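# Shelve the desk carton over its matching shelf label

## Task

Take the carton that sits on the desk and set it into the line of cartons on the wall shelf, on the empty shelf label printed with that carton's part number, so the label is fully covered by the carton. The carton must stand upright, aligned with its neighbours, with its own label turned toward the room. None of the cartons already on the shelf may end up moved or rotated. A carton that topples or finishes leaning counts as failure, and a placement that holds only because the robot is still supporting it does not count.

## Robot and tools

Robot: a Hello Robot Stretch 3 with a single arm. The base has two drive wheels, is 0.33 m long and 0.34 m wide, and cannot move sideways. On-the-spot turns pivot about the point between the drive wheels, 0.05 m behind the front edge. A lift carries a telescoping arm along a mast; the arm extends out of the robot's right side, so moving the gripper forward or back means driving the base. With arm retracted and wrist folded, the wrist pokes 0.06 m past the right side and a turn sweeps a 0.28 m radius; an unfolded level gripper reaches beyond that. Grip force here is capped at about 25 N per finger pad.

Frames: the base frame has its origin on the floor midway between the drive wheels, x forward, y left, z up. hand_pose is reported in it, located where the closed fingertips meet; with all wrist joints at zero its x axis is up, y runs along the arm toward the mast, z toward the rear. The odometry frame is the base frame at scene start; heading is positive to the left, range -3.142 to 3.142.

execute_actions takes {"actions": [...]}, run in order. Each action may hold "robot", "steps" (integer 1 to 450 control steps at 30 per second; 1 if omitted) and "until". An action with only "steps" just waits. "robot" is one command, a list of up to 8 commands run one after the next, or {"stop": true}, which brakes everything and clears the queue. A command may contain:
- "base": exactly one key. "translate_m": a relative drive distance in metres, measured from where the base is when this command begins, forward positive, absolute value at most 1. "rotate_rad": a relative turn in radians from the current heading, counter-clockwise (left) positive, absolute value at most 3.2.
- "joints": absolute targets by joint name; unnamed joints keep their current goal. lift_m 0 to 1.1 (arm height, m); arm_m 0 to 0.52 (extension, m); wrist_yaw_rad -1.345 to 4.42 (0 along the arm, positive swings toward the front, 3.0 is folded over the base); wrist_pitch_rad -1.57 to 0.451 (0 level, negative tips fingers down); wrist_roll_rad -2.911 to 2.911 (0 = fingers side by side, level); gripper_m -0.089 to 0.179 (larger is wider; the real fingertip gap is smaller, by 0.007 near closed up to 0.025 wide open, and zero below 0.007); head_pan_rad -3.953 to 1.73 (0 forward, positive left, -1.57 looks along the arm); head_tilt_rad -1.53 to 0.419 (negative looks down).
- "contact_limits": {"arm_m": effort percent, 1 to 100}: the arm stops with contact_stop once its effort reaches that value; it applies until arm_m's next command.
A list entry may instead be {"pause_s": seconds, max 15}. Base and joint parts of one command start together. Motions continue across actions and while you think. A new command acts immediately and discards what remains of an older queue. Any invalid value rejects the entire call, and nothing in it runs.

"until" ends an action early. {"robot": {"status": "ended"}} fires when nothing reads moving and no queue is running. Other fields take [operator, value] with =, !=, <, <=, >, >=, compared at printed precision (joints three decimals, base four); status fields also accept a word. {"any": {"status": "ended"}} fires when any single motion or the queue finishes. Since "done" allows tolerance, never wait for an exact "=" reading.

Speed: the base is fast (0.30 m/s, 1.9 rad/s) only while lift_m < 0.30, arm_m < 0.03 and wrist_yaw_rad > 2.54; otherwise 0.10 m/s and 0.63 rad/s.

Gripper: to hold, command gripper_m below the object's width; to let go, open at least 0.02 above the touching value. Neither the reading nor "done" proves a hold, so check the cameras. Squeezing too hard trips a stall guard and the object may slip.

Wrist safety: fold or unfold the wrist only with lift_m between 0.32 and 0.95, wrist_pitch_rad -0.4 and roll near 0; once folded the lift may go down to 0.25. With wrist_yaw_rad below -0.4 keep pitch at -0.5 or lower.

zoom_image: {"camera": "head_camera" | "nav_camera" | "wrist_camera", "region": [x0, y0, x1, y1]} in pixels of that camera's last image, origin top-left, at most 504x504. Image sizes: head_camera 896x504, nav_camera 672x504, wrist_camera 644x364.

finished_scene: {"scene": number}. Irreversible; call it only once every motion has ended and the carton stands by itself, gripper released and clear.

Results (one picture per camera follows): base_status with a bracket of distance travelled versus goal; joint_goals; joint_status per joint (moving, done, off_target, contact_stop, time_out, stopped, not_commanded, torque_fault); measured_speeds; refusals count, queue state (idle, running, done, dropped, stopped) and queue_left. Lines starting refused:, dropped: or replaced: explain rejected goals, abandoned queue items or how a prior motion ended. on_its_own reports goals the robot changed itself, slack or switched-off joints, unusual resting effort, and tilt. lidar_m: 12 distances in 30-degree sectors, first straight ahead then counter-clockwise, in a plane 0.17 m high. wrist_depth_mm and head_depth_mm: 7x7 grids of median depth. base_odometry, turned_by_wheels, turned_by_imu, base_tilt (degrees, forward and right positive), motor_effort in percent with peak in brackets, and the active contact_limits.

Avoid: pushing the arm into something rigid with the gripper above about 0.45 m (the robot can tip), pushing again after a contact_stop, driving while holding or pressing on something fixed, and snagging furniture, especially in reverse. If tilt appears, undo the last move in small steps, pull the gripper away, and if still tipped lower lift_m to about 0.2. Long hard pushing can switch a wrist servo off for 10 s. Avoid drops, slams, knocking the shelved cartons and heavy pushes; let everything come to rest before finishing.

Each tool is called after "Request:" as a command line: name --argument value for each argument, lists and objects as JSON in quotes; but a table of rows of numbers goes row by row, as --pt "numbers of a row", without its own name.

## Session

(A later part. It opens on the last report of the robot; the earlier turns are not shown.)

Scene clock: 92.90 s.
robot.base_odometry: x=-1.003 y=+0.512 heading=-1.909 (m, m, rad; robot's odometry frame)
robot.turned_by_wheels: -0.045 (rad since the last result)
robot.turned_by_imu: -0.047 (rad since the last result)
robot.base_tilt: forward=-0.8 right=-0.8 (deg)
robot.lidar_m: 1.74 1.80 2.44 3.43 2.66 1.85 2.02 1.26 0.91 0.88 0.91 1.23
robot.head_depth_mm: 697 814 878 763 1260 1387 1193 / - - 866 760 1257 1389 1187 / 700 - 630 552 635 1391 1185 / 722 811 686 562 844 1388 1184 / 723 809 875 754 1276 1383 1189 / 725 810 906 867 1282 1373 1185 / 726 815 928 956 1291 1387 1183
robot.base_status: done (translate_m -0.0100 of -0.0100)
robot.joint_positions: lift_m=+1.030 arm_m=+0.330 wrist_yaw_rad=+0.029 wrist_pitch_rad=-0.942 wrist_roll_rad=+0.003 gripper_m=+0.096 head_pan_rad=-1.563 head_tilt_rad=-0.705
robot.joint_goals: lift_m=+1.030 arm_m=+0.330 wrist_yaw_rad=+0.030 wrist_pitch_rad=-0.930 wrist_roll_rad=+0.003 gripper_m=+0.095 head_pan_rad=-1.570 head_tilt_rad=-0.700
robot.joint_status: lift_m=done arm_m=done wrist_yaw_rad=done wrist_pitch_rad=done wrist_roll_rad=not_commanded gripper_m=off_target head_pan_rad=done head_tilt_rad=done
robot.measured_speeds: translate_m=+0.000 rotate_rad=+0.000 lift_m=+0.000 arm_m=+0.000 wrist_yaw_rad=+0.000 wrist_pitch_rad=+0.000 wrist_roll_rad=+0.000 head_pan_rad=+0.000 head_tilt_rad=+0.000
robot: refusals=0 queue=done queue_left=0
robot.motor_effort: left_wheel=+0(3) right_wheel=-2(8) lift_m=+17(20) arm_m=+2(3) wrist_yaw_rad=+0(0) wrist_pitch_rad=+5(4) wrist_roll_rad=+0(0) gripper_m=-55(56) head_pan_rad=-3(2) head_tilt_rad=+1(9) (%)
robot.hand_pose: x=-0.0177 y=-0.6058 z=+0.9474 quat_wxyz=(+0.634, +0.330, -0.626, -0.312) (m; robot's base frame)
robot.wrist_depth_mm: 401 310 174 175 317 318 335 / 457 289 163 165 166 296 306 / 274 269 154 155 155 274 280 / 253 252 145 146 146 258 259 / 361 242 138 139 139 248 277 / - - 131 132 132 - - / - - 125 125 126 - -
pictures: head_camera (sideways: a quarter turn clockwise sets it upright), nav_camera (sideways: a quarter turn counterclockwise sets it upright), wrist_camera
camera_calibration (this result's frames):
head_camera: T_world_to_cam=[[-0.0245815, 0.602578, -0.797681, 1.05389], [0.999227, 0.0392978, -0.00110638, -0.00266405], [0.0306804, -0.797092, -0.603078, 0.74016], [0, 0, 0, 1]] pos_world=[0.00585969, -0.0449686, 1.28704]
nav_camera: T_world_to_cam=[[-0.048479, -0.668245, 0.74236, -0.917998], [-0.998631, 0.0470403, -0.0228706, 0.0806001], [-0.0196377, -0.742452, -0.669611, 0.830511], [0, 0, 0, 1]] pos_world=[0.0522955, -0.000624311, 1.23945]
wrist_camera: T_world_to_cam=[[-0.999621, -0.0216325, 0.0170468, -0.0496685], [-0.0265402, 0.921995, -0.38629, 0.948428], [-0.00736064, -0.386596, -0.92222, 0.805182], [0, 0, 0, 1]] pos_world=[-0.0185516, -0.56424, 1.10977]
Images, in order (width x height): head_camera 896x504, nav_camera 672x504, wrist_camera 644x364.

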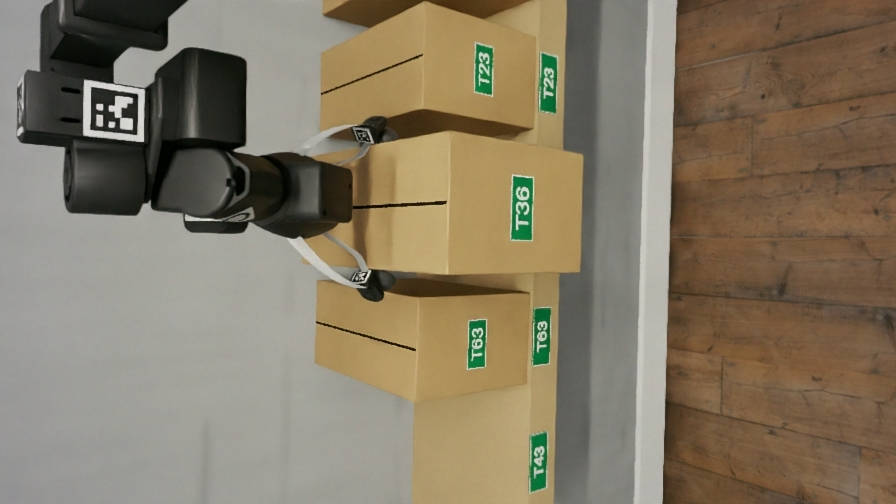

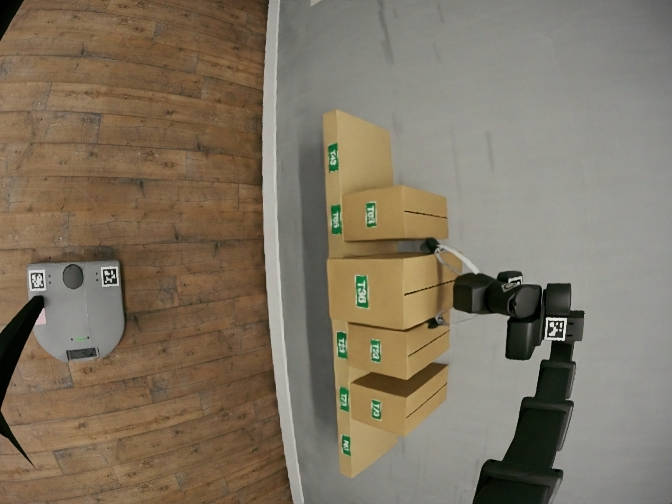

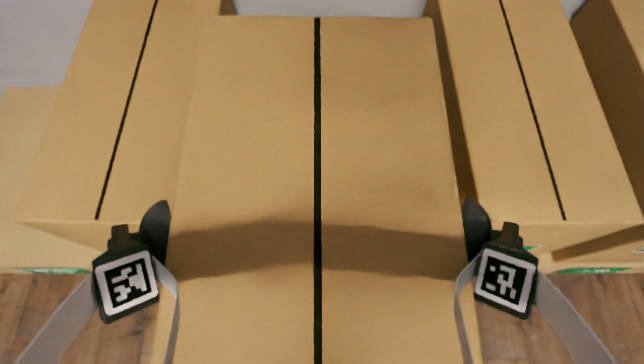

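Request:
execute_actions --actions '[{"robot":[{"base":{"translate_m":-0.012},"joints":{"arm_m":0.49}},{"joints":{"lift_m":0.975}}],"steps":450,"until":{"robot":{"status":"ended"}}}]'

Scene clock: 97.33 s.
robot.base_odometry: x=-0.999 y=+0.523 heading=-1.909 (m, m, rad; robot's odometry frame)
robot.turned_by_wheels: +0.000 (rad since the last result)
robot.turned_by_imu: -0.001 (rad since the last result)
robot.base_tilt: forward=-0.8 right=-0.8 (deg)
robot.lidar_m: 1.75 1.81 2.45 3.55 2.65 1.84 2.01 1.27 0.92 0.88 0.91 1.22
robot.head_depth_mm: 717 - 894 758 1251 1394 1191 / 706 830 865 759 1256 1372 1187 / 709 - 774 750 1271 1383 1187 / 720 807 852 775 1275 1385 1186 / 722 811 870 759 1276 1384 1183 / 727 813 907 781 1281 1378 1186 / 727 816 928 957 1281 1388 1185
robot.base_status: done (translate_m -0.0120 of -0.0120)
robot.joint_positions: lift_m=+0.975 arm_m=+0.490 wrist_yaw_rad=+0.029 wrist_pitch_rad=-0.942 wrist_roll_rad=+0.003 gripper_m=+0.096 head_pan_rad=-1.563 head_tilt_rad=-0.705
robot.joint_goals: lift_m=+0.975 arm_m=+0.490 wrist_yaw_rad=+0.030 wrist_pitch_rad=-0.930 wrist_roll_rad=+0.003 gripper_m=+0.095 head_pan_rad=-1.570 head_tilt_rad=-0.700
robot.joint_status: lift_m=done arm_m=done wrist_yaw_rad=done wrist_pitch_rad=done wrist_roll_rad=not_commanded gripper_m=off_target head_pan_rad=done head_tilt_rad=done
robot.measured_speeds: translate_m=+0.000 rotate_rad=+0.000 lift_m=+0.000 arm_m=+0.000 wrist_yaw_rad=+0.000 wrist_pitch_rad=+0.000 wrist_roll_rad=+0.000 head_pan_rad=+0.000 head_tilt_rad=+0.000
robot: refusals=0 queue=done queue_left=0
robot.motor_effort: left_wheel=+0(1) right_wheel=-2(8) lift_m=+16(17) arm_m=+2(3) wrist_yaw_rad=+0(1) wrist_pitch_rad=+4(4) wrist_roll_rad=+0(0) gripper_m=-55(55) head_pan_rad=-2(2) head_tilt_rad=+2(1) (%)
robot.hand_pose: x=-0.0177 y=-0.7658 z=+0.8924 quat_wxyz=(+0.634, +0.330, -0.626, -0.312) (m; robot's base frame)
robot.wrist_depth_mm: 198 198 174 175 186 200 199 / 218 222 163 164 166 223 223 / 203 210 154 155 156 212 210 / 191 197 146 146 147 199 197 / 180 181 138 138 139 186 185 / 172 - 131 132 132 - 175 / - 180 125 125 126 173 165
pictures: head_camera (sideways: a quarter turn clockwise sets it upright), nav_camera (sideways: a quarter turn counterclockwise sets it upright), wrist_camera
camera_calibration (this result's frames):
head_camera: T_world_to_cam=[[-0.0245801, 0.602513, -0.79773, 1.05395], [0.999227, 0.0392961, -0.00110895, -0.0026607], [0.0306796, -0.797141, -0.603014, 0.740076], [0, 0, 0, 1]] pos_world=[0.00585963, -0.0449698, 1.28704]
nav_camera: T_world_to_cam=[[-0.0484805, -0.668185, 0.742414, -0.918068], [-0.998631, 0.04704, -0.022875, 0.0806059], [-0.0196384, -0.742506, -0.669551, 0.830433], [0, 0, 0, 1]] pos_world=[0.0522955, -0.000629437, 1.23945]
wrist_camera: T_world_to_cam=[[-0.99962, -0.0216406, 0.0170468, -0.0521973], [-0.0265475, 0.921997, -0.386287, 1.0747], [-0.00735763, -0.386592, -0.922221, 0.692616], [0, 0, 0, 1]] pos_world=[-0.0185509, -0.724239, 1.05478]
Images, in order (width x height): head_camera 896x504, nav_camera 672x504, wrist_camera 644x364.

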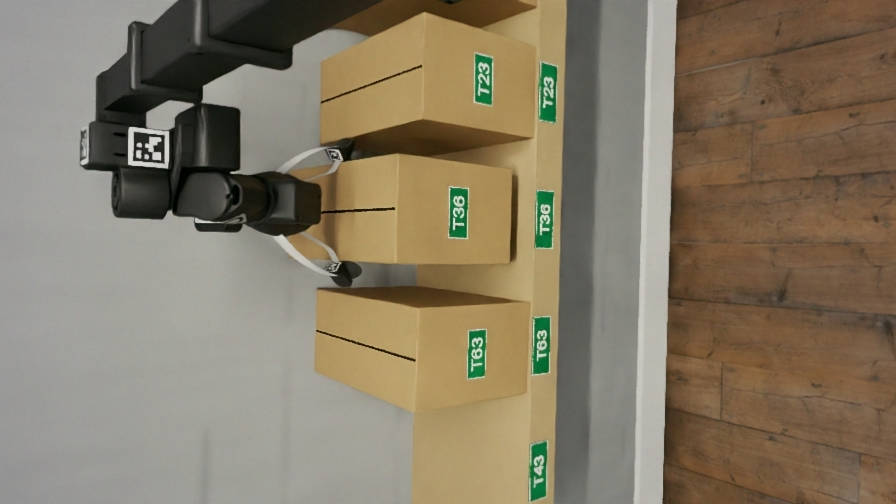

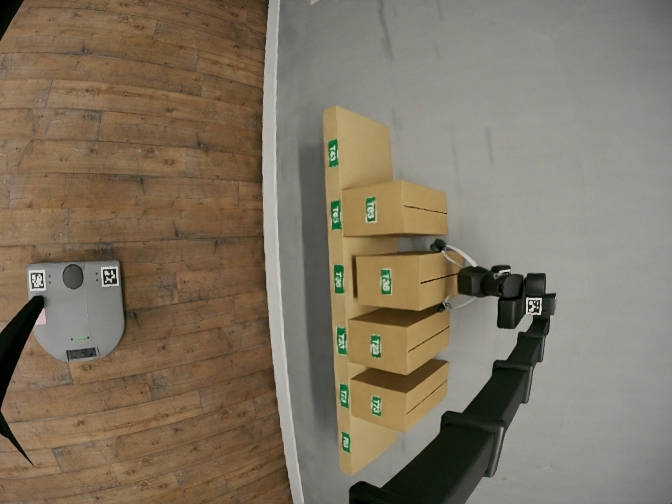

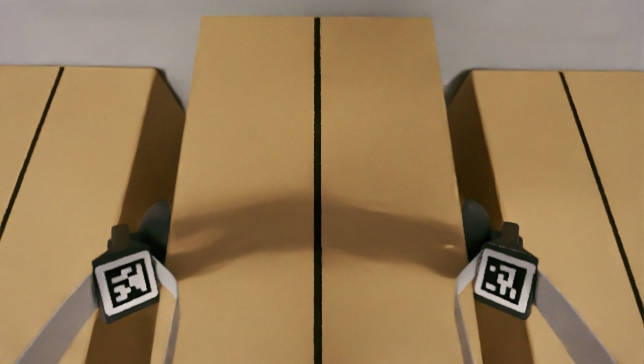

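Request:
execute_actions --actions '[{"robot":[{"base":{"translate_m":0.004},"joints":{"arm_m":0.495}},{"joints":{"lift_m":0.942}}],"steps":450,"until":{"robot":{"status":"ended"}}},{"steps":5}]'

Scene clock: 100.10 s.
robot.base_odometry: x=-1.001 y=+0.519 heading=-1.909 (m, m, rad; robot's odometry frame)
robot.turned_by_wheels: +0.000 (rad since the last result)
robot.turned_by_imu: -0.001 (rad since the last result)
robot.base_tilt: forward=-0.7 right=-0.8 (deg)
robot.lidar_m: 1.74 1.80 2.45 3.44 2.66 1.84 2.02 1.26 0.91 0.88 0.91 1.23
robot.head_depth_mm: 717 781 - 752 1255 1392 1194 / 716 - 867 761 1267 1392 1191 / 718 - 843 755 1263 1385 1187 / 721 810 874 778 1270 1375 1188 / 722 808 872 760 1276 1389 1185 / 725 811 908 783 1274 1377 1184 / 726 814 927 961 1282 1377 1182
robot.base_status: done (translate_m +0.0040 of +0.0040)
robot.joint_positions: lift_m=+0.942 arm_m=+0.495 wrist_yaw_rad=+0.029 wrist_pitch_rad=-0.942 wrist_roll_rad=+0.003 gripper_m=+0.096 head_pan_rad=-1.563 head_tilt_rad=-0.705
robot.joint_goals: lift_m=+0.942 arm_m=+0.495 wrist_yaw_rad=+0.030 wrist_pitch_rad=-0.930 wrist_roll_rad=+0.003 gripper_m=+0.095 head_pan_rad=-1.570 head_tilt_rad=-0.700
robot.joint_status: lift_m=done arm_m=done wrist_yaw_rad=done wrist_pitch_rad=done wrist_roll_rad=not_commanded gripper_m=off_target head_pan_rad=done head_tilt_rad=done
robot.measured_speeds: translate_m=+0.000 rotate_rad=+0.000 lift_m=+0.000 arm_m=+0.000 wrist_yaw_rad=+0.000 wrist_pitch_rad=+0.000 wrist_roll_rad=+0.000 head_pan_rad=+0.000 head_tilt_rad=+0.000
robot: refusals=0 queue=done queue_left=0
robot.motor_effort: left_wheel=+0(3) right_wheel=-2(5) lift_m=+16(17) arm_m=+2(4) wrist_yaw_rad=+1(1) wrist_pitch_rad=+4(5) wrist_roll_rad=+0(0) gripper_m=-56(55) head_pan_rad=-2(2) head_tilt_rad=+1(1) (%)
robot.hand_pose: x=-0.0177 y=-0.7708 z=+0.8594 quat_wxyz=(+0.634, +0.330, -0.626, -0.312) (m; robot's base frame)
robot.wrist_depth_mm: 186 189 174 175 180 192 192 / 178 194 164 164 166 191 184 / 166 195 154 155 156 192 171 / 155 182 145 146 147 192 160 / 148 161 138 139 139 169 151 / 142 - 131 132 132 - 143 / - 173 125 125 126 180 136
pictures: head_camera (sideways: a quarter turn clockwise sets it upright), nav_camera (sideways: a quarter turn counterclockwise sets it upright), wrist_camera
camera_calibration (this result's frames):
head_camera: T_world_to_cam=[[-0.02458, 0.602513, -0.797731, 1.05395], [0.999227, 0.039296, -0.00110897, -0.00266067], [0.0306795, -0.797141, -0.603013, 0.740075], [0, 0, 0, 1]] pos_world=[0.00585962, -0.0449698, 1.28704]
nav_camera: T_world_to_cam=[[-0.0484806, -0.668185, 0.742414, -0.918069], [-0.998631, 0.0470401, -0.022875, 0.0806059], [-0.0196385, -0.742507, -0.66955, 0.830432], [0, 0, 0, 1]] pos_world=[0.0522955, -0.000629483, 1.23945]
wrist_camera: T_world_to_cam=[[-0.99962, -0.0216404, 0.0170467, -0.0517428], [-0.0265474, 0.921997, -0.386287, 1.06656], [-0.00735761, -0.386592, -0.922221, 0.660253], [0, 0, 0, 1]] pos_world=[-0.0185509, -0.729237, 1.02178]
Images, in order (width x height): head_camera 896x504, nav_camera 672x504, wrist_camera 644x364.

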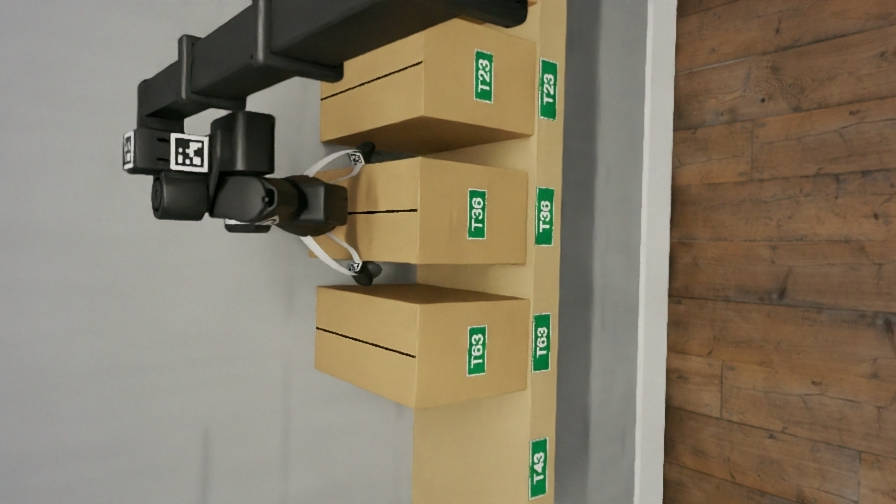

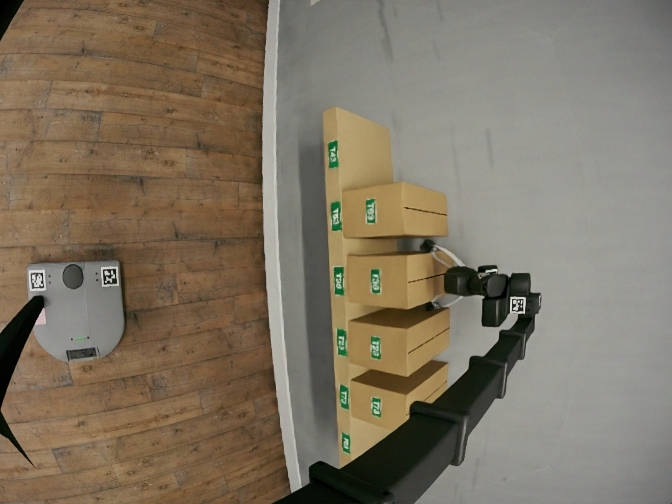

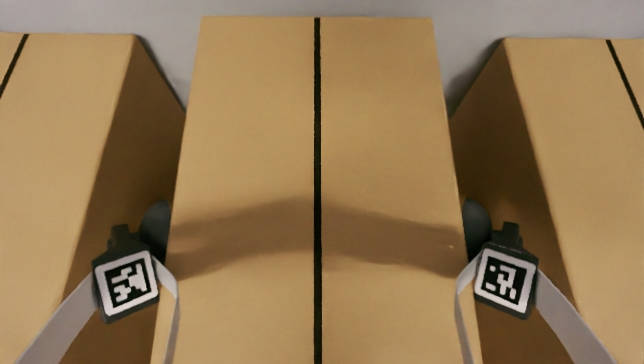

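Request:
execute_actions --actions '[{"robot":[{"joints":{"lift_m":0.934}}],"steps":450,"until":{"robot":{"status":"ended"}}},{"robot":{"joints":{"gripper_m":0.145}},"steps":120,"until":{"robot":{"gripper_m":[">",0.143]}}},{"steps":8}]'

Scene clock: 102.80 s.
robot.base_odometry: x=-1.001 y=+0.519 heading=-1.909 (m, m, rad; robot's odometry frame)
robot.turned_by_wheels: +0.000 (rad since the last result)
robot.turned_by_imu: -0.001 (rad since the last result)
robot.base_tilt: forward=-0.7 right=-0.8 (deg)
robot.lidar_m: 1.75 1.81 2.44 3.88 2.65 1.83 2.01 1.27 0.91 0.88 0.91 1.23
robot.head_depth_mm: 717 789 - 751 1252 1390 1197 / 719 - 867 760 1262 1386 1183 / 720 - 875 757 1275 1387 1191 / 722 806 888 773 1274 1388 1190 / 727 811 872 761 1279 1375 1179 / 726 814 909 784 1280 1380 1185 / 726 814 929 961 1284 1380 1188
robot.base_status: done (translate_m +0.0040 of +0.0040)
robot.joint_positions: lift_m=+0.934 arm_m=+0.495 wrist_yaw_rad=+0.029 wrist_pitch_rad=-0.941 wrist_roll_rad=+0.003 gripper_m=+0.145 head_pan_rad=-1.563 head_tilt_rad=-0.705
robot.joint_goals: lift_m=+0.934 arm_m=+0.495 wrist_yaw_rad=+0.030 wrist_pitch_rad=-0.930 wrist_roll_rad=+0.003 gripper_m=+0.145 head_pan_rad=-1.570 head_tilt_rad=-0.700
robot.joint_status: lift_m=done arm_m=done wrist_yaw_rad=done wrist_pitch_rad=done wrist_roll_rad=not_commanded gripper_m=off_target head_pan_rad=done head_tilt_rad=done
robot.measured_speeds: translate_m=+0.000 rotate_rad=+0.000 lift_m=+0.000 arm_m=+0.000 wrist_yaw_rad=+0.000 wrist_pitch_rad=+0.000 wrist_roll_rad=+0.000 head_pan_rad=+0.000 head_tilt_rad=+0.000
robot: refusals=0 queue=done queue_left=0
robot.motor_effort: left_wheel=+0(0) right_wheel=-2(2) lift_m=+16(16) arm_m=+2(2) wrist_yaw_rad=+2(2) wrist_pitch_rad=+4(4) wrist_roll_rad=+0(0) gripper_m=+1(100) head_pan_rad=-2(2) head_tilt_rad=+1(1) (%)
robot.hand_pose: x=-0.0177 y=-0.7711 z=+0.8516 quat_wxyz=(+0.634, +0.330, -0.626, -0.312) (m; robot's base frame)
robot.wrist_depth_mm: 178 185 181 182 186 186 185 / 169 194 171 171 175 191 174 / 157 195 159 159 161 191 162 / 149 196 149 150 150 192 152 / 143 161 140 141 142 169 143 / - 132 133 133 133 - 136 / 152 184 125 126 126 180 129
pictures: head_camera (sideways: a quarter turn clockwise sets it upright), nav_camera (sideways: a quarter turn counterclockwise sets it upright), wrist_camera
camera_calibration (this result's frames):
head_camera: T_world_to_cam=[[-0.02458, 0.602513, -0.797731, 1.05395], [0.999227, 0.039296, -0.00110897, -0.00266067], [0.0306795, -0.797141, -0.603013, 0.740075], [0, 0, 0, 1]] pos_world=[0.00585962, -0.0449698, 1.28704]
nav_camera: T_world_to_cam=[[-0.0484806, -0.668185, 0.742414, -0.918069], [-0.998631, 0.0470401, -0.022875, 0.0806059], [-0.0196385, -0.742507, -0.66955, 0.830432], [0, 0, 0, 1]] pos_world=[0.0522955, -0.000629487, 1.23945]
wrist_camera: T_world_to_cam=[[-0.999621, -0.0216156, 0.0170365, -0.0515803], [-0.0265304, 0.92148, -0.387519, 1.06448], [-0.00732234, -0.387824, -0.921704, 0.651549], [0, 0, 0, 1]] pos_world=[-0.0185487, -0.729327, 1.01392]
Images, in order (width x height): head_camera 896x504, nav_camera 672x504, wrist_camera 644x364.

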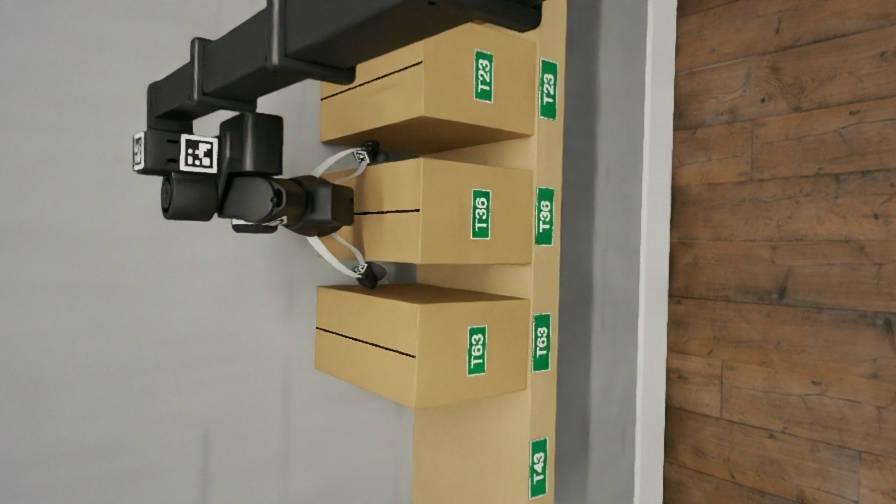

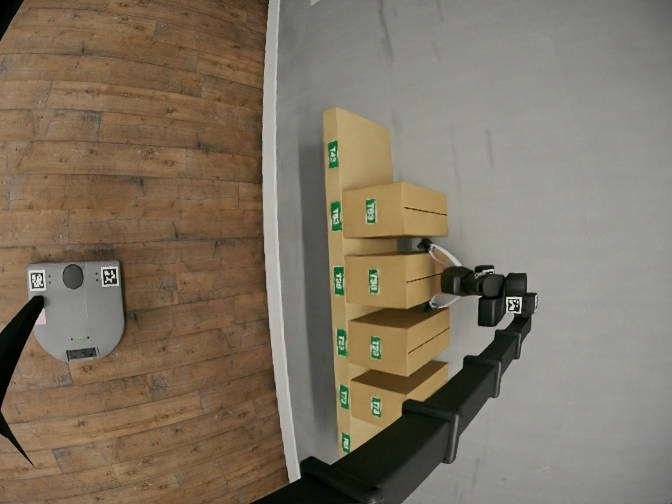

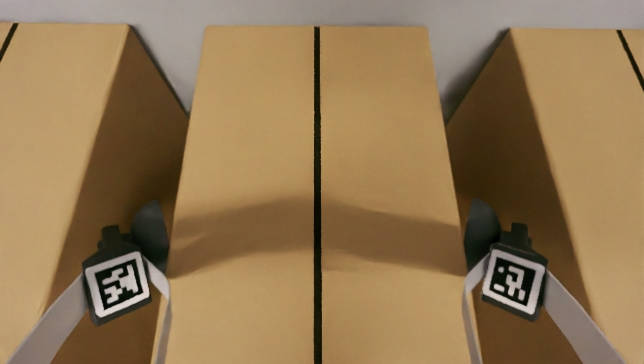

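Request:
execute_actions --actions '[{"robot":{"joints":{"lift_m":1.01}},"steps":450,"until":{"robot":{"status":"ended"}}}]'

Scene clock: 104.60 s.
robot.base_odometry: x=-1.001 y=+0.519 heading=-1.909 (m, m, rad; robot's odometry frame)
robot.turned_by_wheels: +0.000 (rad since the last result)
robot.turned_by_imu: +0.000 (rad since the last result)
robot.base_tilt: forward=-0.8 right=-0.8 (deg)
robot.lidar_m: 1.75 1.81 2.45 3.89 2.65 1.84 2.02 1.27 0.91 0.88 0.91 1.23
robot.head_depth_mm: 702 828 877 760 1251 1386 1190 / 696 818 869 761 1256 1389 1192 / 698 - 881 761 1274 1390 1187 / 720 806 881 773 1270 1381 1189 / 723 812 868 760 1279 1378 1189 / 726 811 904 781 1281 1381 1187 / 727 816 925 961 1289 1377 1183
robot.base_status: done (translate_m +0.0040 of +0.0040)
robot.joint_positions: lift_m=+1.010 arm_m=+0.495 wrist_yaw_rad=+0.029 wrist_pitch_rad=-0.940 wrist_roll_rad=+0.003 gripper_m=+0.145 head_pan_rad=-1.563 head_tilt_rad=-0.705
robot.joint_goals: lift_m=+1.010 arm_m=+0.495 wrist_yaw_rad=+0.030 wrist_pitch_rad=-0.930 wrist_roll_rad=+0.003 gripper_m=+0.145 head_pan_rad=-1.570 head_tilt_rad=-0.700
robot.joint_status: lift_m=done arm_m=done wrist_yaw_rad=done wrist_pitch_rad=done wrist_roll_rad=not_commanded gripper_m=off_target head_pan_rad=done head_tilt_rad=done
robot.measured_speeds: translate_m=+0.000 rotate_rad=+0.000 lift_m=+0.000 arm_m=+0.000 wrist_yaw_rad=+0.000 wrist_pitch_rad=+0.000 wrist_roll_rad=+0.000 head_pan_rad=+0.000 head_tilt_rad=+0.000
robot: refusals=0 queue=done queue_left=0
robot.motor_effort: left_wheel=+0(0) right_wheel=-2(2) lift_m=+21(21) arm_m=+3(2) wrist_yaw_rad=+1(1) wrist_pitch_rad=+3(4) wrist_roll_rad=+0(0) gripper_m=+0(2) head_pan_rad=-2(1) head_tilt_rad=+1(1) (%)
robot.hand_pose: x=-0.0177 y=-0.7713 z=+0.9274 quat_wxyz=(+0.634, +0.329, -0.626, -0.312) (m; robot's base frame)
robot.wrist_depth_mm: 191 192 191 192 193 192 192 / 233 234 234 233 234 233 234 / 244 246 268 248 270 251 256 / 230 232 238 232 266 236 236 / 216 222 224 219 267 224 222 / 205 255 209 206 212 - 210 / 191 199 197 196 200 200 197
pictures: head_camera (sideways: a quarter turn clockwise sets it upright), nav_camera (sideways: a quarter turn counterclockwise sets it upright), wrist_camera
camera_calibration (this result's frames):
head_camera: T_world_to_cam=[[-0.0245801, 0.602513, -0.79773, 1.05395], [0.999227, 0.0392961, -0.00110896, -0.00266069], [0.0306796, -0.797141, -0.603013, 0.740076], [0, 0, 0, 1]] pos_world=[0.00585963, -0.0449698, 1.28704]
nav_camera: T_world_to_cam=[[-0.0484805, -0.668185, 0.742414, -0.918069], [-0.998631, 0.04704, -0.022875, 0.0806059], [-0.0196384, -0.742507, -0.669551, 0.830433], [0, 0, 0, 1]] pos_world=[0.0522955, -0.000629459, 1.23945]
wrist_camera: T_world_to_cam=[[-0.999622, -0.0216028, 0.0170303, -0.0528552], [-0.0265219, 0.921173, -0.388249, 1.09447], [-0.00730059, -0.388554, -0.921397, 0.720535], [0, 0, 0, 1]] pos_world=[-0.0185473, -0.729374, 1.08973]
Images, in order (width x height): head_camera 896x504, nav_camera 672x504, wrist_camera 644x364.

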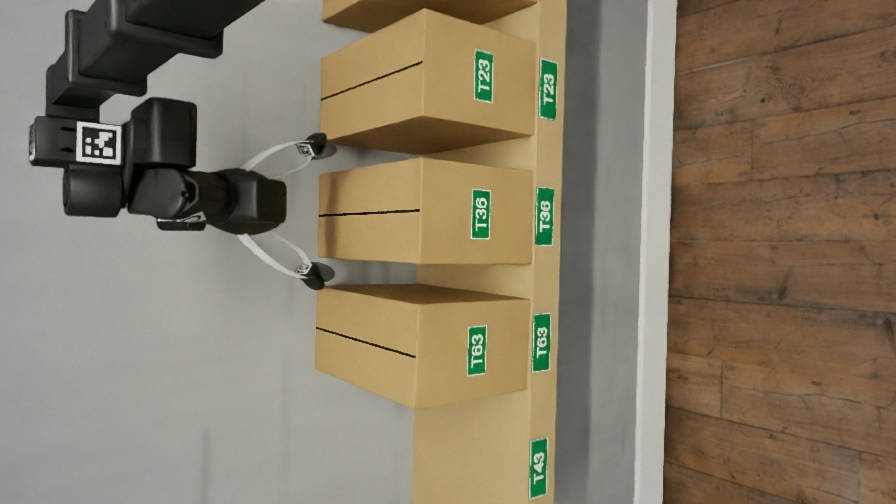

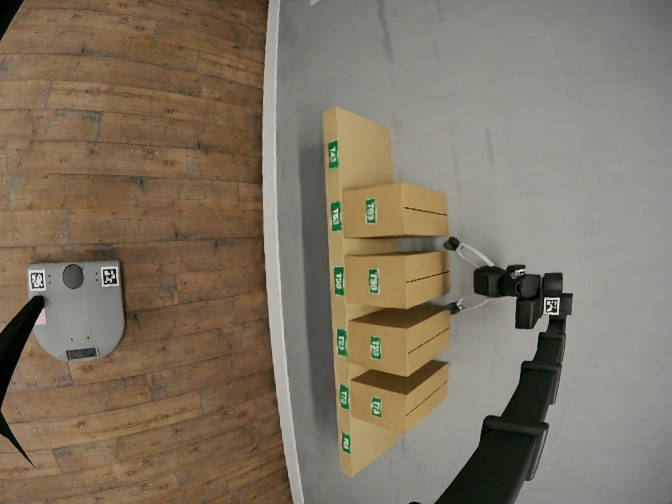

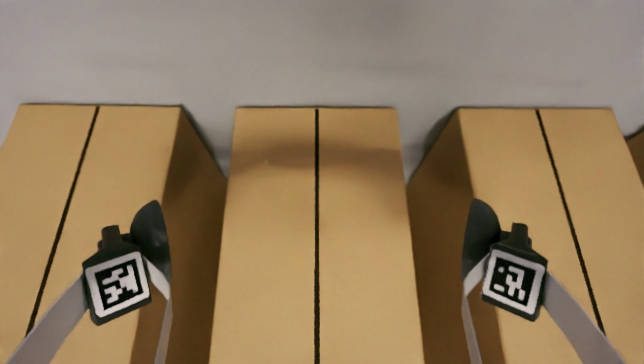

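Request:
finished_scene --scene 2

The scene is finished: the task was done.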